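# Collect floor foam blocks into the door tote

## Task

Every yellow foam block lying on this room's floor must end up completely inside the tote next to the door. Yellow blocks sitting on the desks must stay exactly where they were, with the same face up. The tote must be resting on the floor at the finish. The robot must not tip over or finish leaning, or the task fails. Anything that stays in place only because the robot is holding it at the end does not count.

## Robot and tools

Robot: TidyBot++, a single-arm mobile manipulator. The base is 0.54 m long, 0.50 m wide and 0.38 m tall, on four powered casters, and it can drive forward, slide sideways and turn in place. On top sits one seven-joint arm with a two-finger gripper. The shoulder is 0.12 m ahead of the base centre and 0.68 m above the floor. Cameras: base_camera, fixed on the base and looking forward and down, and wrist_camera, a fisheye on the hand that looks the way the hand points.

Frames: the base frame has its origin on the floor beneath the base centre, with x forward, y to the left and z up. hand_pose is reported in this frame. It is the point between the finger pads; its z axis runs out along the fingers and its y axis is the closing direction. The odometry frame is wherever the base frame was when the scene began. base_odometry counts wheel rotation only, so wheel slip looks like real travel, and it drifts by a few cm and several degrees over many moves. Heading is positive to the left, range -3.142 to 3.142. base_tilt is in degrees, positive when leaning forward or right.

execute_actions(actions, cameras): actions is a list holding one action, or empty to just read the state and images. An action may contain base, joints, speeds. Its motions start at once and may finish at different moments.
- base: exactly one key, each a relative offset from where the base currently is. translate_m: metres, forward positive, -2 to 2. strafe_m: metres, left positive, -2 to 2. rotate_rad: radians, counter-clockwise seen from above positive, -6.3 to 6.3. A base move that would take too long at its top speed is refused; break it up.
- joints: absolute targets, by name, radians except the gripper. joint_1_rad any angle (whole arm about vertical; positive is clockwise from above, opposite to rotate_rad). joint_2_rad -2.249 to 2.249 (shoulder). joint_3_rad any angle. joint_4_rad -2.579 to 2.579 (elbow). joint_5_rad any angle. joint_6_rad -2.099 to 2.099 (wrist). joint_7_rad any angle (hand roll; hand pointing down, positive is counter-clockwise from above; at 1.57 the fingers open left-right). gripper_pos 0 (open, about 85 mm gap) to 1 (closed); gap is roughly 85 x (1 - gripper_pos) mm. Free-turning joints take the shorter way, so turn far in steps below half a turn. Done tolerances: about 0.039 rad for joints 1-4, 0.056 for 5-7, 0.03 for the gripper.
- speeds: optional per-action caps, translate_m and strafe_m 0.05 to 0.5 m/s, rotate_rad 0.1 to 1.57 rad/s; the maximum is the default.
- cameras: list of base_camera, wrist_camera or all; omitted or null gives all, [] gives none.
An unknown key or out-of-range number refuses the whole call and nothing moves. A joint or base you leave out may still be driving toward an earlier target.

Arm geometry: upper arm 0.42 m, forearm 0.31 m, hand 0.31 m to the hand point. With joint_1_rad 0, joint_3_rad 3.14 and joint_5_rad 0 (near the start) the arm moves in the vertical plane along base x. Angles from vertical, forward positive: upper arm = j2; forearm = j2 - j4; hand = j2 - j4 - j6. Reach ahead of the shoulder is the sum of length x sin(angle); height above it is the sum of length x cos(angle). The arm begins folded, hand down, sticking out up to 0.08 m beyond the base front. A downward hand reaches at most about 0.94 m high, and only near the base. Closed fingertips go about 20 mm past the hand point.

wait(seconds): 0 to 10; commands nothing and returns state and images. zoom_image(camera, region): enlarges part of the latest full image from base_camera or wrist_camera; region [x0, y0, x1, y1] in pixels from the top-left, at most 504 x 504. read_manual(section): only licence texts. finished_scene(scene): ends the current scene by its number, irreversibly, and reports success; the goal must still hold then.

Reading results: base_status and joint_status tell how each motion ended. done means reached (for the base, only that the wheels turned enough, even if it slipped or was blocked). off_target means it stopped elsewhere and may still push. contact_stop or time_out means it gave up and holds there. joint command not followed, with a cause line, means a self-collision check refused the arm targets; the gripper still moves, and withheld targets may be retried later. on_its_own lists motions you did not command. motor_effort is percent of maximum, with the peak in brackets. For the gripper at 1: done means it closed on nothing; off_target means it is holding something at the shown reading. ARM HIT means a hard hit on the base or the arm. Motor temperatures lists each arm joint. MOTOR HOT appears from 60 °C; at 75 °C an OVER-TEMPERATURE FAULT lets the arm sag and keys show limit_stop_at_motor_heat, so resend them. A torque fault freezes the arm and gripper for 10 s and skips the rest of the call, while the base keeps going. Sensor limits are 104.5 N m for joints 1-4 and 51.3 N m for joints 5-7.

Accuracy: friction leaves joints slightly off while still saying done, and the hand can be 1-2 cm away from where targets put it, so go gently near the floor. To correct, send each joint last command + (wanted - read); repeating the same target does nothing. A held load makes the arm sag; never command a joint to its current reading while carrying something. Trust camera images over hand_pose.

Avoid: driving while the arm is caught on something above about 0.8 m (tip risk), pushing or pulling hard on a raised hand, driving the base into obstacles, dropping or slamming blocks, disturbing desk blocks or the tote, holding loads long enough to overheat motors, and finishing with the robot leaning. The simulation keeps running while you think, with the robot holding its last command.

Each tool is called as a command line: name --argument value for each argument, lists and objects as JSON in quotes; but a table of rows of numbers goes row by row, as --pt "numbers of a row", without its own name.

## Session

execute_actions --actions '[{"joints":{"joint_6_rad":0.1}}]'

Scene clock: 1.33 s.
Motor temperatures (°C, as the motors report them): [35 36 32 38 36 44 44]
base_odometry: x=+0.000 y=+0.000 heading=+0.000 (m, m, rad; odometry frame)
base_tilt: forward=+0.4 right=-0.1 (deg)
base_status: not commanded
joint_positions: joint_1_rad=+0.006 joint_2_rad=-0.327 joint_3_rad=+3.104 joint_4_rad=-2.553 joint_5_rad=+0.035 joint_6_rad=+0.101 joint_7_rad=+1.604 gripper_pos=+0.000
joint_status: all done
motor_effort: joint_1_rad=-1(1) joint_2_rad=-7(7) joint_3_rad=+1(1) joint_4_rad=+19(20) joint_5_rad=+0(0) joint_6_rad=+7(7) joint_7_rad=-1(1) (%)
hand_pose: x=+0.4972 y=+0.0144 z=+0.7246 quat_wxyz=(+0.013, +0.872, +0.047, +0.486) (m; base frame)
pictures: base_camera, wrist_camera
camera_calibration (this result's frames):
wrist_camera: T_world_to_cam=[[0.0915305, -0.993492, 0.0677993, -0.0748375], [-0.544685, -0.106946, -0.831793, 0.93185], [0.833631, 0.0392052, -0.550929, 0.120688], [0, 0, 0, 1]] pos_world=[0.413806, 0.0205759, 0.846671]
Images, in order (width x height): base_camera 644x364, wrist_camera 644x476.

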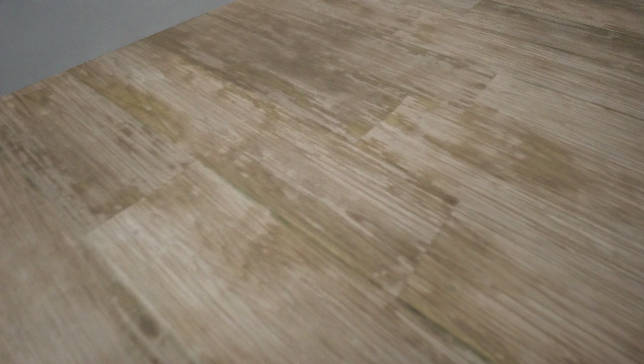

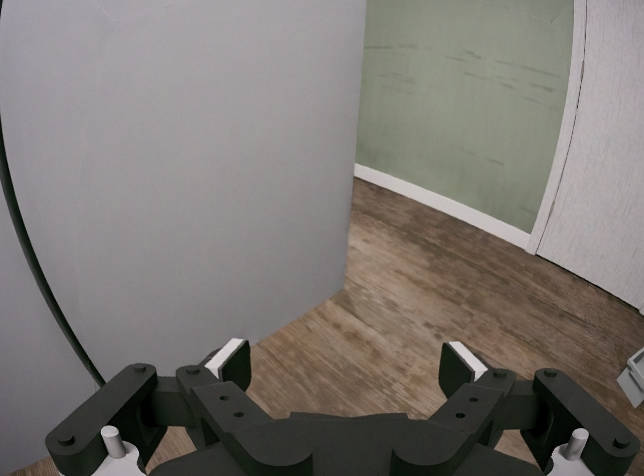

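execute_actions --actions '[{"base":{"rotate_rad":2.5}}]'

Scene clock: 8.37 s.
Motor temperatures (°C, as the motors report them): [35 36 32 38 36 44 44]
base_odometry: x=+0.000 y=+0.000 heading=+2.499 (m, m, rad; odometry frame)
base_tilt: forward=+0.4 right=-0.1 (deg)
base_status: done
joint_positions: joint_1_rad=+0.006 joint_2_rad=-0.327 joint_3_rad=+3.104 joint_4_rad=-2.553 joint_5_rad=+0.035 joint_6_rad=+0.101 joint_7_rad=+1.604 gripper_pos=+0.000
joint_status: not commanded
motor_effort: joint_1_rad=+0(1) joint_2_rad=-7(8) joint_3_rad=+1(2) joint_4_rad=+19(19) joint_5_rad=+0(0) joint_6_rad=+7(7) joint_7_rad=-1(1) (%)
hand_pose: x=+0.4972 y=+0.0144 z=+0.7246 quat_wxyz=(+0.013, +0.872, +0.047, +0.486) (m; base frame)
pictures: base_camera, wrist_camera
camera_calibration (this result's frames):
wrist_camera: T_world_to_cam=[[0.0915306, -0.993492, 0.0677993, -0.0748376], [-0.544686, -0.106947, -0.831793, 0.93185], [0.83363, 0.0392052, -0.550929, 0.120688], [0, 0, 0, 1]] pos_world=[0.413806, 0.020576, 0.846671]
Images, in order (width x height): base_camera 644x364, wrist_camera 644x476.

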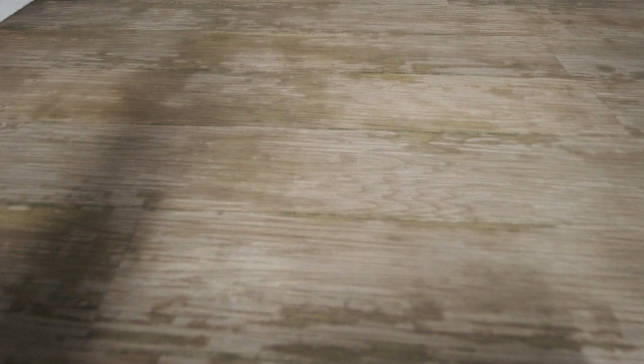

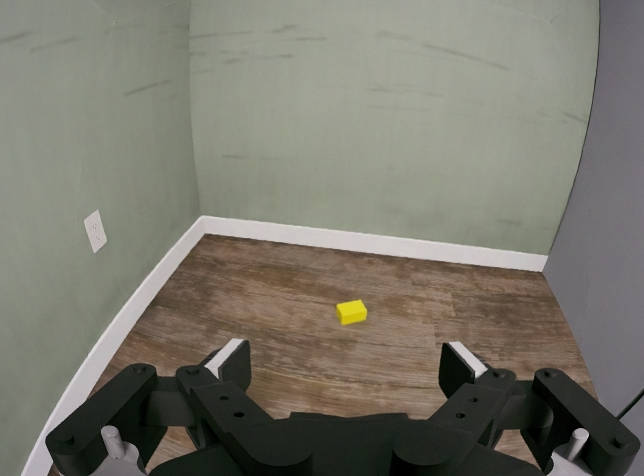

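execute_actions --actions '[{"base":{"translate_m":0.68},"joints":{"joint_1_rad":0,"joint_2_rad":1.356,"joint_3_rad":3.14,"joint_4_rad":-1.72,"joint_5_rad":0,"joint_6_rad":-0.065}}]' --cameras '["wrist_camera"]'

Scene clock: 17.00 s.
Motor temperatures (°C, as the motors report them): [35 36 32 38 36 44 44]
base_odometry: x=-0.545 y=+0.406 heading=+2.500 (m, m, rad; odometry frame)
base_tilt: forward=+0.4 right=-0.1 (deg)
base_status: done
joint_positions: joint_1_rad=+0.006 joint_2_rad=+1.353 joint_3_rad=+3.122 joint_4_rad=-1.737 joint_5_rad=+0.032 joint_6_rad=-0.046 joint_7_rad=+1.604 gripper_pos=+0.000
joint_status: all done
motor_effort: joint_1_rad=-1(0) joint_2_rad=-44(47) joint_3_rad=-1(0) joint_4_rad=+1(21) joint_5_rad=+0(1) joint_6_rad=+0(8) joint_7_rad=+0(1) (%)
hand_pose: x=+0.5477 y=+0.0102 z=+0.1477 quat_wxyz=(-0.009, +0.999, +0.031, +0.003) (m; base frame)
pictures: wrist_camera
camera_calibration (this result's frames):
wrist_camera: T_world_to_cam=[[0.0748882, -0.996534, -0.0362248, -0.0200321], [-0.996922, -0.0756635, 0.0205258, 0.600475], [-0.0231956, 0.0345762, -0.999133, 0.296425], [0, 0, 0, 1]] pos_world=[0.607003, 0.0152221, 0.283118]
Images, in order (width x height): wrist_camera 644x476.

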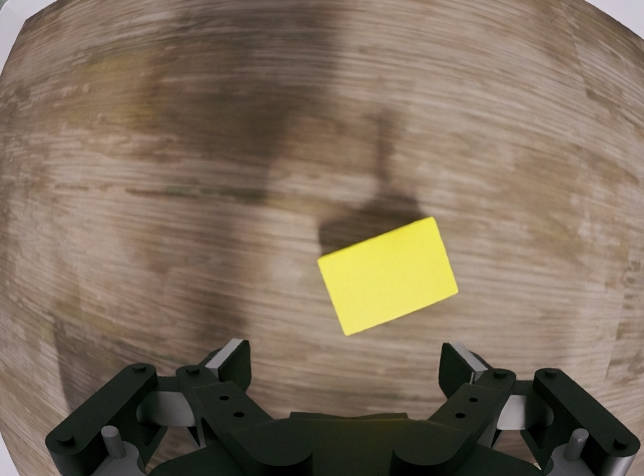

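execute_actions --actions '[{"base":{"translate_m":0.03},"joints":{"joint_1_rad":0.1,"joint_7_rad":0.46}}]' --cameras '["wrist_camera"]'

Scene clock: 24.20 s.
Motor temperatures (°C, as the motors report them): [35 37 32 38 36 44 44]
base_odometry: x=-0.569 y=+0.424 heading=+2.502 (m, m, rad; odometry frame)
base_tilt: forward=+0.5 right=-0.1 (deg)
base_status: done
joint_positions: joint_1_rad=+0.087 joint_2_rad=+1.353 joint_3_rad=+3.125 joint_4_rad=-1.726 joint_5_rad=+0.031 joint_6_rad=-0.048 joint_7_rad=+0.482 gripper_pos=+0.000
joint_status: all done
motor_effort: joint_1_rad=-1(1) joint_2_rad=-44(45) joint_3_rad=-1(1) joint_4_rad=+1(3) joint_5_rad=+0(0) joint_6_rad=+0(1) joint_7_rad=-1(0) (%)
hand_pose: x=+0.5532 y=-0.0272 z=+0.1478 quat_wxyz=(-0.010, +0.841, -0.540, +0.003) (m; base frame)
pictures: wrist_camera
camera_calibration (this result's frames):
wrist_camera: T_world_to_cam=[[-0.903608, -0.426548, -0.0393481, 0.499621], [-0.427805, 0.903296, 0.0322445, 0.31316], [0.0217891, 0.0459697, -0.998705, 0.273333], [0, 0, 0, 1]] pos_world=[0.579477, -0.0823281, 0.28254]
Images, in order (width x height): wrist_camera 644x476.

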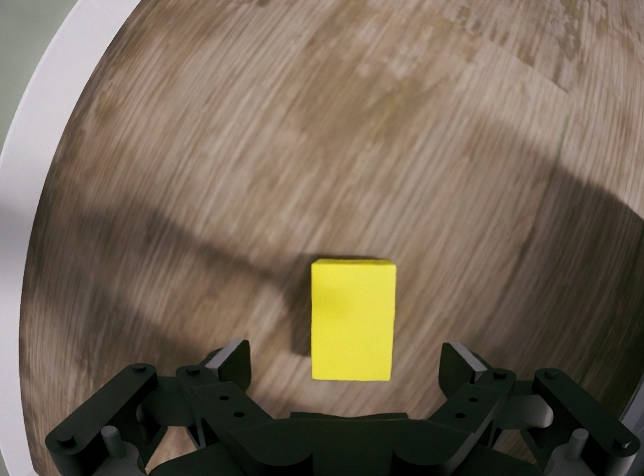

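execute_actions --actions '[{"joints":{"joint_2_rad":1.63,"joint_4_rad":-1.465,"joint_6_rad":-0.04}}]' --cameras '[]'

execute_actions --actions '[{"joints":{"gripper_pos":1}}]' --cameras '["base_camera"]'

execute_actions --actions '[{"base":{"rotate_rad":3.0},"speeds":{"rotate_rad":0.8},"joints":{"joint_1_rad":0,"joint_2_rad":-0.35,"joint_4_rad":-2.55,"joint_6_rad":0.1,"joint_7_rad":1.57}}]' --cameras '[]'

execute_actions --actions '[{"base":{"translate_m":1.2}}]'

Scene clock: 39.00 s.
Motor temperatures (°C, as the motors report them): [35 37 32 38 36 44 44]
base_odometry: x=-0.569 y=+0.424 heading=+2.502 (m, m, rad; odometry frame)
base_tilt: forward=+0.4 right=-0.1 (deg)
base_status: not commanded
joint_positions: joint_1_rad=+0.087 joint_2_rad=+1.633 joint_3_rad=+3.125 joint_4_rad=-1.482 joint_5_rad=+0.031 joint_6_rad=-0.048 joint_7_rad=+0.482 gripper_pos=+0.000
joint_status: all done
motor_effort: joint_1_rad=-1(1) joint_2_rad=-44(47) joint_3_rad=-1(1) joint_4_rad=+1(2) joint_5_rad=+0(0) joint_6_rad=+0(1) joint_7_rad=-1(1) (%)
hand_pose: x=+0.5398 y=-0.0258 z=+0.0304 quat_wxyz=(-0.001, +0.840, -0.542, -0.013) (m; base frame)
pictures: none
No camera images: the call's "cameras" was empty. Leave "cameras" out to get every camera's image.

Scene clock: 40.10 s.
Motor temperatures (°C, as the motors report them): [35 37 32 38 36 44 44]
base_odometry: x=-0.569 y=+0.424 heading=+2.502 (m, m, rad; odometry frame)
base_tilt: forward=+0.5 right=-0.1 (deg)
base_status: not commanded
joint_positions: joint_1_rad=+0.087 joint_2_rad=+1.628 joint_3_rad=+3.125 joint_4_rad=-1.476 joint_5_rad=+0.031 joint_6_rad=-0.050 joint_7_rad=+0.482 gripper_pos=+0.395
joint_status: gripper_pos off_target (ended at +0.395, target +1.000)
motor_effort: joint_1_rad=+0(0) joint_2_rad=-44(45) joint_3_rad=+0(1) joint_4_rad=+1(7) joint_5_rad=+0(0) joint_6_rad=+0(4) joint_7_rad=+0(1) (%)
hand_pose: x=+0.5461 y=-0.0264 z=+0.0325 quat_wxyz=(-0.004, +0.840, -0.542, -0.009) (m; base frame)
pictures: base_camera
Images, in order (width x height): base_camera 644x364.

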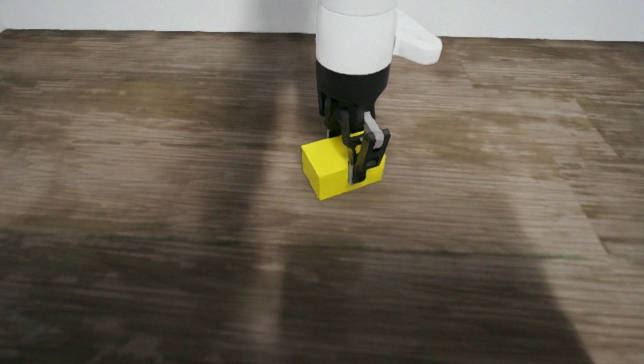

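Scene clock: 44.63 s.
Motor temperatures (°C, as the motors report them): [35 37 32 38 36 44 44]
base_odometry: x=-0.569 y=+0.424 heading=-0.782 (m, m, rad; odometry frame)
base_tilt: forward=+0.4 right=-0.1 (deg)
base_status: done
joint_positions: joint_1_rad=+0.014 joint_2_rad=-0.342 joint_3_rad=+3.139 joint_4_rad=-2.534 joint_5_rad=+0.031 joint_6_rad=+0.078 joint_7_rad=+1.527 gripper_pos=+0.395
joint_status: all done
motor_effort: joint_1_rad=-1(6) joint_2_rad=-7(49) joint_3_rad=+1(3) joint_4_rad=+20(20) joint_5_rad=+0(0) joint_6_rad=+8(8) joint_7_rad=+0(1) (%)
hand_pose: x=+0.4999 y=-0.0023 z=+0.7344 quat_wxyz=(-0.001, +0.871, -0.010, +0.492) (m; base frame)
pictures: none
No camera images: the call's "cameras" was empty. Leave "cameras" out to get every camera's image.

Scene clock: 48.40 s.
Motor temperatures (°C, as the motors report them): [35 37 32 38 36 44 44]
base_odometry: x=+0.283 y=-0.420 heading=-0.781 (m, m, rad; odometry frame)
base_tilt: forward=+0.4 right=-0.1 (deg)
base_status: done
joint_positions: joint_1_rad=+0.014 joint_2_rad=-0.345 joint_3_rad=+3.139 joint_4_rad=-2.538 joint_5_rad=+0.031 joint_6_rad=+0.080 joint_7_rad=+1.527 gripper_pos=+0.395
joint_status: not commanded
motor_effort: joint_1_rad=-1(1) joint_2_rad=-7(10) joint_3_rad=+1(1) joint_4_rad=+20(22) joint_5_rad=+0(0) joint_6_rad=+8(8) joint_7_rad=-1(1) (%)
hand_pose: x=+0.4987 y=-0.0022 z=+0.7340 quat_wxyz=(-0.001, +0.871, -0.010, +0.492) (m; base frame)
pictures: base_camera, wrist_camera
camera_calibration (this result's frames):
wrist_camera: T_world_to_cam=[[0.00711901, -0.999914, -0.0109922, 0.00783115], [-0.538873, 0.00542374, -0.84237, 0.943756], [0.842357, 0.0119202, -0.538788, 0.111906], [0, 0, 0, 1]] pos_world=[0.414244, 0.00137784, 0.855371]
Images, in order (width x height): base_camera 644x364, wrist_camera 644x476.

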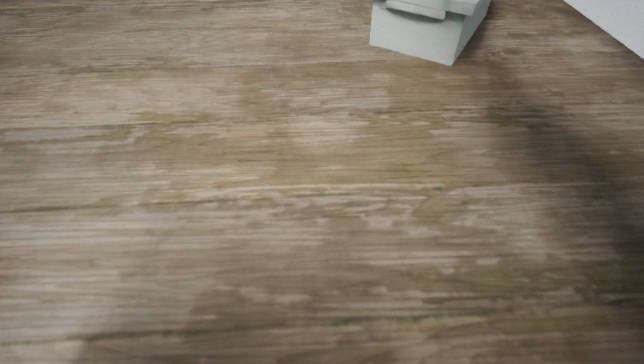

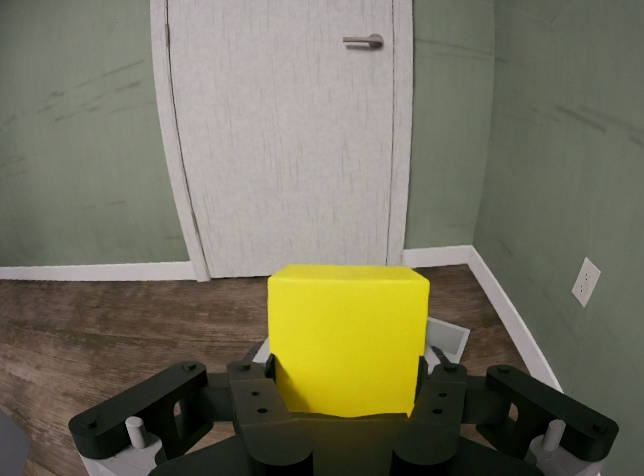

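execute_actions --actions '[{"base":{"rotate_rad":-0.25}}]' --cameras '[]'

execute_actions --actions '[{"base":{"translate_m":0.53},"joints":{"joint_2_rad":0.99,"joint_4_rad":-1.89,"joint_6_rad":-0.26,"joint_7_rad":1.4}}]'

Scene clock: 60.70 s.
Motor temperatures (°C, as the motors report them): [35 37 32 38 36 44 44]
base_odometry: x=+0.284 y=-0.420 heading=-1.031 (m, m, rad; odometry frame)
base_tilt: forward=+0.4 right=-0.1 (deg)
base_status: done
joint_positions: joint_1_rad=+0.012 joint_2_rad=-0.345 joint_3_rad=+3.139 joint_4_rad=-2.538 joint_5_rad=+0.031 joint_6_rad=+0.080 joint_7_rad=+1.527 gripper_pos=+0.395
joint_status: not commanded
motor_effort: joint_1_rad=-1(1) joint_2_rad=-7(8) joint_3_rad=+1(2) joint_4_rad=+20(20) joint_5_rad=+0(0) joint_6_rad=+8(8) joint_7_rad=+0(1) (%)
hand_pose: x=+0.4988 y=-0.0016 z=+0.7340 quat_wxyz=(-0.001, +0.870, -0.009, +0.492) (m; base frame)
pictures: none
No camera images: the call's "cameras" was empty. Leave "cameras" out to get every camera's image.

Scene clock: 63.30 s.
Motor temperatures (°C, as the motors report them): [35 37 32 38 36 44 44]
base_odometry: x=+0.555 y=-0.876 heading=-1.032 (m, m, rad; odometry frame)
base_tilt: forward=+0.4 right=-0.1 (deg)
base_status: done
joint_positions: joint_1_rad=+0.012 joint_2_rad=+0.988 joint_3_rad=+3.139 joint_4_rad=-1.908 joint_5_rad=+0.031 joint_6_rad=-0.241 joint_7_rad=+1.444 gripper_pos=+0.395
joint_status: all done
motor_effort: joint_1_rad=-1(1) joint_2_rad=-41(43) joint_3_rad=+0(2) joint_4_rad=+4(22) joint_5_rad=+0(0) joint_6_rad=+0(8) joint_7_rad=-1(0) (%)
hand_pose: x=+0.5484 y=-0.0049 z=+0.2972 quat_wxyz=(+0.003, +0.999, -0.054, +0.003) (m; base frame)
pictures: base_camera, wrist_camera
camera_calibration (this result's frames):
wrist_camera: T_world_to_cam=[[-0.0949541, -0.995379, -0.0143091, 0.0569355], [-0.995277, 0.0946334, 0.021637, 0.596579], [-0.0201829, 0.016296, -0.999663, 0.444829], [0, 0, 0, 1]] pos_world=[0.608146, -0.00703283, 0.432585]
Images, in order (width x height): base_camera 644x364, wrist_camera 644x476.

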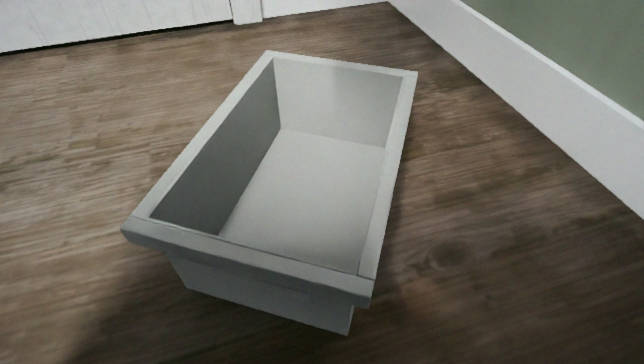

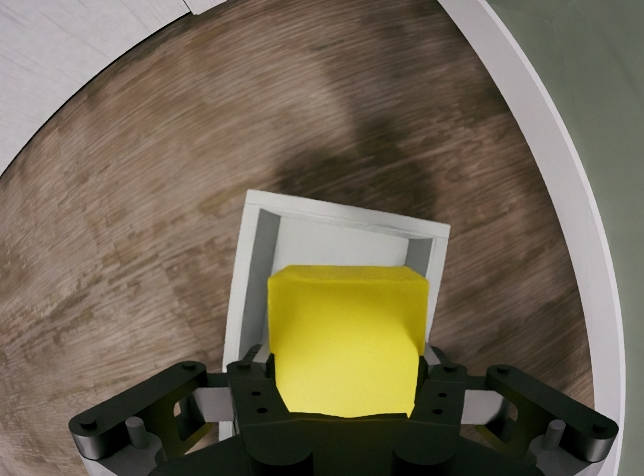

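execute_actions --actions '[{"base":{"translate_m":-0.04},"joints":{"joint_1_rad":-0.05,"joint_7_rad":1.24,"joint_2_rad":1.356,"joint_4_rad":-1.72,"joint_6_rad":-0.065}}]'

Scene clock: 70.83 s.
Motor temperatures (°C, as the motors report them): [35 37 32 38 36 44 44]
base_odometry: x=+0.534 y=-0.841 heading=-1.032 (m, m, rad; odometry frame)
base_tilt: forward=+0.4 right=-0.1 (deg)
base_status: done
joint_positions: joint_1_rad=-0.034 joint_2_rad=+1.358 joint_3_rad=+3.139 joint_4_rad=-1.738 joint_5_rad=+0.031 joint_6_rad=-0.086 joint_7_rad=+1.283 gripper_pos=+0.395
joint_status: all done
motor_effort: joint_1_rad=-1(3) joint_2_rad=-43(46) joint_3_rad=+0(1) joint_4_rad=+1(5) joint_5_rad=+0(0) joint_6_rad=+0(1) joint_7_rad=-1(0) (%)
hand_pose: x=+0.5316 y=+0.0157 z=+0.1455 quat_wxyz=(+0.003, +0.994, -0.111, -0.020) (m; base frame)
pictures: base_camera, wrist_camera
camera_calibration (this result's frames):
wrist_camera: T_world_to_cam=[[-0.209252, -0.977819, -0.00915868, 0.133447], [-0.975841, 0.208209, 0.0662047, 0.562585], [-0.0628293, 0.0227909, -0.997764, 0.314799], [0, 0, 0, 1]] pos_world=[0.596696, 0.00617663, 0.278072]
Images, in order (width x height): base_camera 644x364, wrist_camera 644x476.

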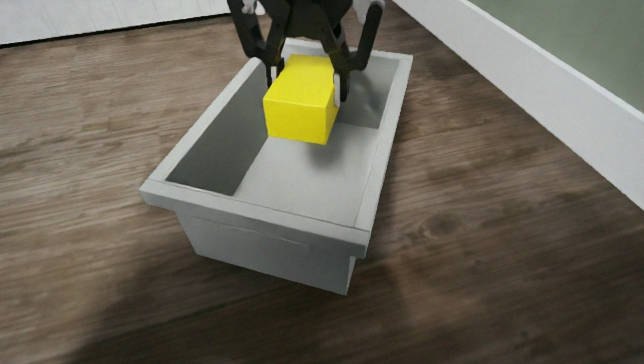

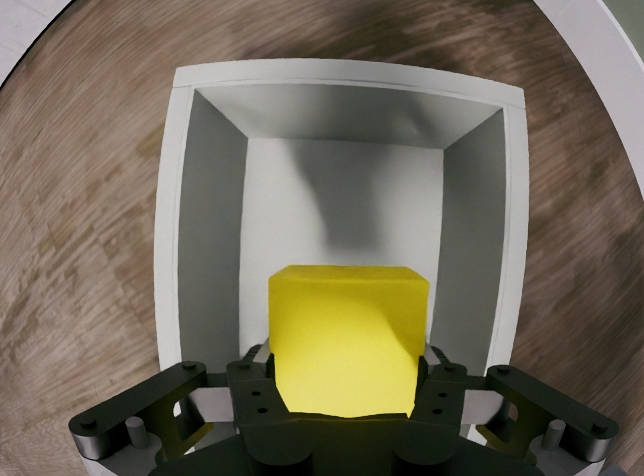

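execute_actions --actions '[{"joints":{"joint_2_rad":1.56,"joint_4_rad":-1.53,"joint_6_rad":-0.05}}]' --cameras '[]'

execute_actions --actions '[{"joints":{"gripper_pos":0}}]' --cameras '[]'

execute_actions --actions '[{"joints":{"joint_2_rad":0.99,"joint_4_rad":-1.89,"joint_6_rad":-0.26}}]' --cameras '["base_camera"]'

execute_actions --actions '[{"base":{"rotate_rad":1.95},"joints":{"joint_1_rad":0,"joint_2_rad":-0.35,"joint_4_rad":-2.55,"joint_6_rad":0.1,"joint_7_rad":1.57}}]' --cameras '["wrist_camera"]'

Scene clock: 81.23 s.
Motor temperatures (°C, as the motors report them): [35 37 32 38 36 44 44]
base_odometry: x=+0.534 y=-0.841 heading=-1.032 (m, m, rad; odometry frame)
base_tilt: forward=+0.5 right=-0.1 (deg)
base_status: not commanded
joint_positions: joint_1_rad=-0.034 joint_2_rad=+1.565 joint_3_rad=+3.139 joint_4_rad=-1.546 joint_5_rad=+0.031 joint_6_rad=-0.069 joint_7_rad=+1.283 gripper_pos=+0.395
joint_status: all done
motor_effort: joint_1_rad=-1(1) joint_2_rad=-44(47) joint_3_rad=+0(0) joint_4_rad=+1(3) joint_5_rad=+0(0) joint_6_rad=+0(1) joint_7_rad=+0(1) (%)
hand_pose: x=+0.5372 y=+0.0161 z=+0.0591 quat_wxyz=(+0.003, +0.994, -0.111, -0.019) (m; base frame)
pictures: none
No camera images: the call's "cameras" was empty. Leave "cameras" out to get every camera's image.

Scene clock: 82.33 s.
Motor temperatures (°C, as the motors report them): [35 37 32 38 36 44 44]
base_odometry: x=+0.534 y=-0.841 heading=-1.032 (m, m, rad; odometry frame)
base_tilt: forward=+0.5 right=-0.1 (deg)
base_status: not commanded
joint_positions: joint_1_rad=-0.034 joint_2_rad=+1.565 joint_3_rad=+3.139 joint_4_rad=-1.546 joint_5_rad=+0.031 joint_6_rad=-0.069 joint_7_rad=+1.283 gripper_pos=+0.000
joint_status: all done
motor_effort: joint_1_rad=+0(1) joint_2_rad=-44(44) joint_3_rad=+0(1) joint_4_rad=+0(1) joint_5_rad=+0(0) joint_6_rad=+0(0) joint_7_rad=-1(1) (%)
hand_pose: x=+0.5372 y=+0.0161 z=+0.0591 quat_wxyz=(+0.003, +0.994, -0.111, -0.019) (m; base frame)
pictures: none
No camera images: the call's "cameras" was empty. Leave "cameras" out to get every camera's image.

Scene clock: 84.13 s.
Motor temperatures (°C, as the motors report them): [35 37 32 38 36 44 44]
base_odometry: x=+0.534 y=-0.841 heading=-1.032 (m, m, rad; odometry frame)
base_tilt: forward=+0.5 right=-0.1 (deg)
base_status: not commanded
joint_positions: joint_1_rad=-0.034 joint_2_rad=+0.995 joint_3_rad=+3.139 joint_4_rad=-1.874 joint_5_rad=+0.031 joint_6_rad=-0.241 joint_7_rad=+1.283 gripper_pos=+0.000
joint_status: all done
motor_effort: joint_1_rad=-1(1) joint_2_rad=-42(47) joint_3_rad=+0(0) joint_4_rad=+5(5) joint_5_rad=+0(0) joint_6_rad=+1(1) joint_7_rad=-1(1) (%)
hand_pose: x=+0.5659 y=+0.0153 z=+0.2969 quat_wxyz=(+0.000, +0.994, -0.111, +0.016) (m; base frame)
pictures: base_camera
Images, in order (width x height): base_camera 644x364.

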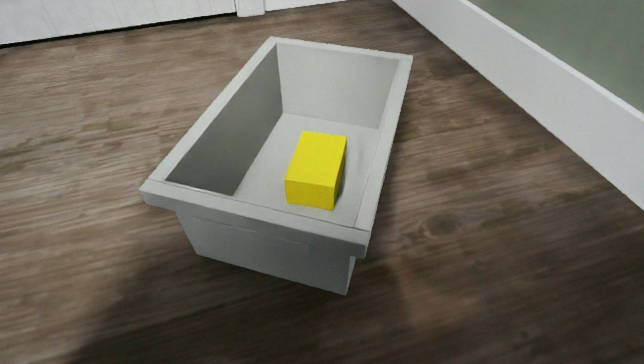

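Scene clock: 86.83 s.
Motor temperatures (°C, as the motors report them): [35 37 32 38 36 44 44]
base_odometry: x=+0.534 y=-0.842 heading=+0.917 (m, m, rad; odometry frame)
base_tilt: forward=+0.5 right=-0.1 (deg)
base_status: done
joint_positions: joint_1_rad=-0.017 joint_2_rad=-0.345 joint_3_rad=+3.139 joint_4_rad=-2.533 joint_5_rad=+0.031 joint_6_rad=+0.080 joint_7_rad=+1.526 gripper_pos=+0.000
joint_status: all done
motor_effort: joint_1_rad=+0(6) joint_2_rad=-7(43) joint_3_rad=+1(3) joint_4_rad=+20(20) joint_5_rad=+0(0) joint_6_rad=+8(7) joint_7_rad=-1(1) (%)
hand_pose: x=+0.5002 y=+0.0097 z=+0.7361 quat_wxyz=(-0.009, +0.870, +0.003, +0.494) (m; base frame)
pictures: wrist_camera
camera_calibration (this result's frames):
wrist_camera: T_world_to_cam=[[0.0376838, -0.99922, -0.0118371, 0.00503124], [-0.535744, -0.0102025, -0.844319, 0.946274], [0.843539, 0.0381588, -0.535711, 0.108595], [0, 0, 0, 1]] pos_world=[0.415167, 0.0105379, 0.857191]
Images, in order (width x height): wrist_camera 644x476.

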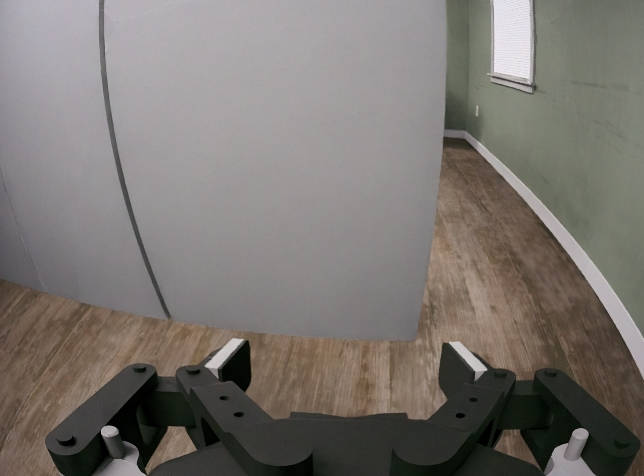

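execute_actions --actions '[{"base":{"rotate_rad":-0.15}}]' --cameras '[]'

execute_actions --actions '[{"base":{"translate_m":0.45}}]' --cameras '[]'

execute_actions --actions '[{"base":{"strafe_m":-0.5}}]' --cameras '["wrist_camera"]'

Scene clock: 93.87 s.
Motor temperatures (°C, as the motors report them): [35 37 32 38 36 44 44]
base_odometry: x=+0.534 y=-0.842 heading=+0.768 (m, m, rad; odometry frame)
base_tilt: forward=+0.4 right=-0.1 (deg)
base_status: done
joint_positions: joint_1_rad=-0.012 joint_2_rad=-0.345 joint_3_rad=+3.139 joint_4_rad=-2.533 joint_5_rad=+0.031 joint_6_rad=+0.080 joint_7_rad=+1.526 gripper_pos=+0.000
joint_status: not commanded
motor_effort: joint_1_rad=-1(1) joint_2_rad=-7(7) joint_3_rad=+1(2) joint_4_rad=+20(20) joint_5_rad=+0(0) joint_6_rad=+7(8) joint_7_rad=+0(1) (%)
hand_pose: x=+0.5002 y=+0.0076 z=+0.7361 quat_wxyz=(-0.008, +0.870, +0.001, +0.494) (m; base frame)
pictures: none
No camera images: the call's "cameras" was empty. Leave "cameras" out to get every camera's image.

Scene clock: 96.13 s.
Motor temperatures (°C, as the motors report them): [35 37 32 38 36 44 44]
base_odometry: x=+0.857 y=-0.528 heading=+0.769 (m, m, rad; odometry frame)
base_tilt: forward=+0.4 right=-0.1 (deg)
base_status: done
joint_positions: joint_1_rad=-0.012 joint_2_rad=-0.345 joint_3_rad=+3.139 joint_4_rad=-2.536 joint_5_rad=+0.031 joint_6_rad=+0.082 joint_7_rad=+1.526 gripper_pos=+0.000
joint_status: not commanded
motor_effort: joint_1_rad=-1(1) joint_2_rad=-7(9) joint_3_rad=+1(1) joint_4_rad=+20(20) joint_5_rad=+0(0) joint_6_rad=+7(8) joint_7_rad=+0(0) (%)
hand_pose: x=+0.4995 y=+0.0076 z=+0.7351 quat_wxyz=(-0.008, +0.870, +0.001, +0.493) (m; base frame)
pictures: none
No camera images: the call's "cameras" was empty. Leave "cameras" out to get every camera's image.

Scene clock: 98.50 s.
Motor temperatures (°C, as the motors report them): [35 37 32 38 36 44 44]
base_odometry: x=+1.205 y=-0.888 heading=+0.770 (m, m, rad; odometry frame)
base_tilt: forward=+0.4 right=-0.1 (deg)
base_status: done
joint_positions: joint_1_rad=-0.012 joint_2_rad=-0.345 joint_3_rad=+3.139 joint_4_rad=-2.537 joint_5_rad=+0.031 joint_6_rad=+0.082 joint_7_rad=+1.526 gripper_pos=+0.000
joint_status: not commanded
motor_effort: joint_1_rad=+0(0) joint_2_rad=-7(8) joint_3_rad=+1(2) joint_4_rad=+19(20) joint_5_rad=+0(0) joint_6_rad=+8(7) joint_7_rad=-1(1) (%)
hand_pose: x=+0.4995 y=+0.0075 z=+0.7351 quat_wxyz=(-0.008, +0.870, +0.001, +0.493) (m; base frame)
pictures: wrist_camera
camera_calibration (this result's frames):
wrist_camera: T_world_to_cam=[[0.0319667, -0.999417, -0.0119743, 0.00583183], [-0.536446, -0.00704737, -0.843905, 0.945057], [0.843329, 0.0334005, -0.536359, 0.109309], [0, 0, 0, 1]] pos_world=[0.414602, 0.00883764, 0.856237]
Images, in order (width x height): wrist_camera 644x476.

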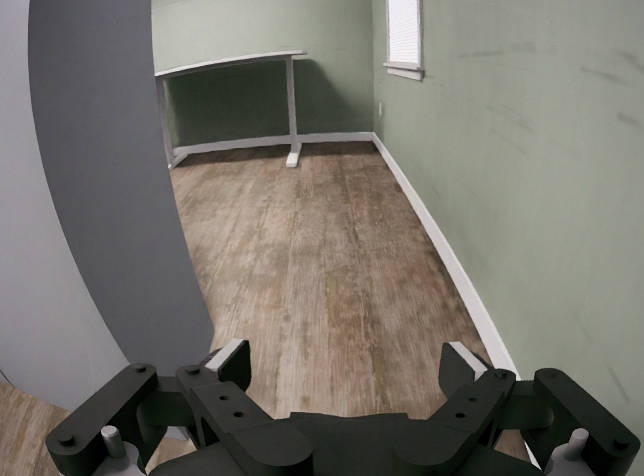

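execute_actions --actions '[{"base":{"translate_m":1.5}}]' --cameras '[]'

execute_actions --actions '[{"base":{"rotate_rad":1.3}}]' --cameras '["wrist_camera"]'

Scene clock: 111.80 s.
Motor temperatures (°C, as the motors report them): [35 37 32 38 36 44 44]
base_odometry: x=+2.284 y=+0.155 heading=+0.769 (m, m, rad; odometry frame)
base_tilt: forward=+0.5 right=-0.1 (deg)
base_status: done
joint_positions: joint_1_rad=-0.012 joint_2_rad=-0.347 joint_3_rad=+3.139 joint_4_rad=-2.538 joint_5_rad=+0.031 joint_6_rad=+0.082 joint_7_rad=+1.526 gripper_pos=+0.000
joint_status: not commanded
motor_effort: joint_1_rad=-1(1) joint_2_rad=-7(9) joint_3_rad=+1(1) joint_4_rad=+20(21) joint_5_rad=+0(0) joint_6_rad=+7(8) joint_7_rad=-1(1) (%)
hand_pose: x=+0.4990 y=+0.0075 z=+0.7356 quat_wxyz=(-0.008, +0.869, +0.001, +0.494) (m; base frame)
pictures: none
No camera images: the call's "cameras" was empty. Leave "cameras" out to get every camera's image.

Scene clock: 113.90 s.
Motor temperatures (°C, as the motors report them): [35 37 32 38 36 44 44]
base_odometry: x=+2.284 y=+0.155 heading=+2.068 (m, m, rad; odometry frame)
base_tilt: forward=+0.4 right=-0.1 (deg)
base_status: done
joint_positions: joint_1_rad=-0.011 joint_2_rad=-0.347 joint_3_rad=+3.139 joint_4_rad=-2.538 joint_5_rad=+0.031 joint_6_rad=+0.082 joint_7_rad=+1.526 gripper_pos=+0.000
joint_status: not commanded
motor_effort: joint_1_rad=-1(0) joint_2_rad=-6(7) joint_3_rad=+1(2) joint_4_rad=+20(20) joint_5_rad=+0(0) joint_6_rad=+8(8) joint_7_rad=-1(1) (%)
hand_pose: x=+0.4991 y=+0.0072 z=+0.7356 quat_wxyz=(-0.008, +0.869, +0.001, +0.494) (m; base frame)
pictures: wrist_camera
camera_calibration (this result's frames):
wrist_camera: T_world_to_cam=[[0.0312122, -0.99944, -0.0120571, 0.00601546], [-0.53489, -0.0065117, -0.844897, 0.945187], [0.844345, 0.0328203, -0.534794, 0.108308], [0, 0, 0, 1]] pos_world=[0.413934, 0.00861216, 0.856581]
Images, in order (width x height): wrist_camera 644x476.

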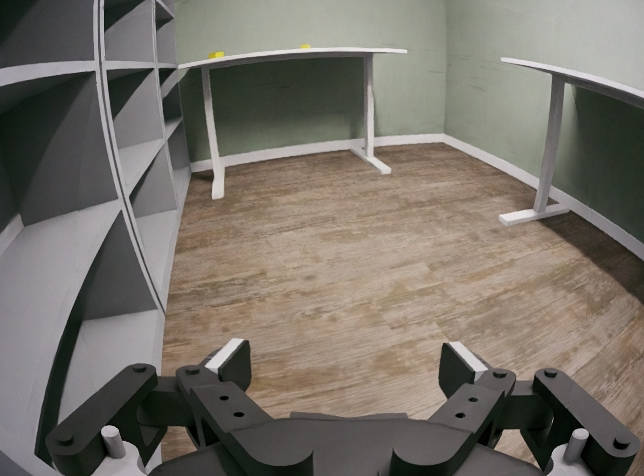

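Clear.

finished_scene --scene 2

The scene is finished: the task was done.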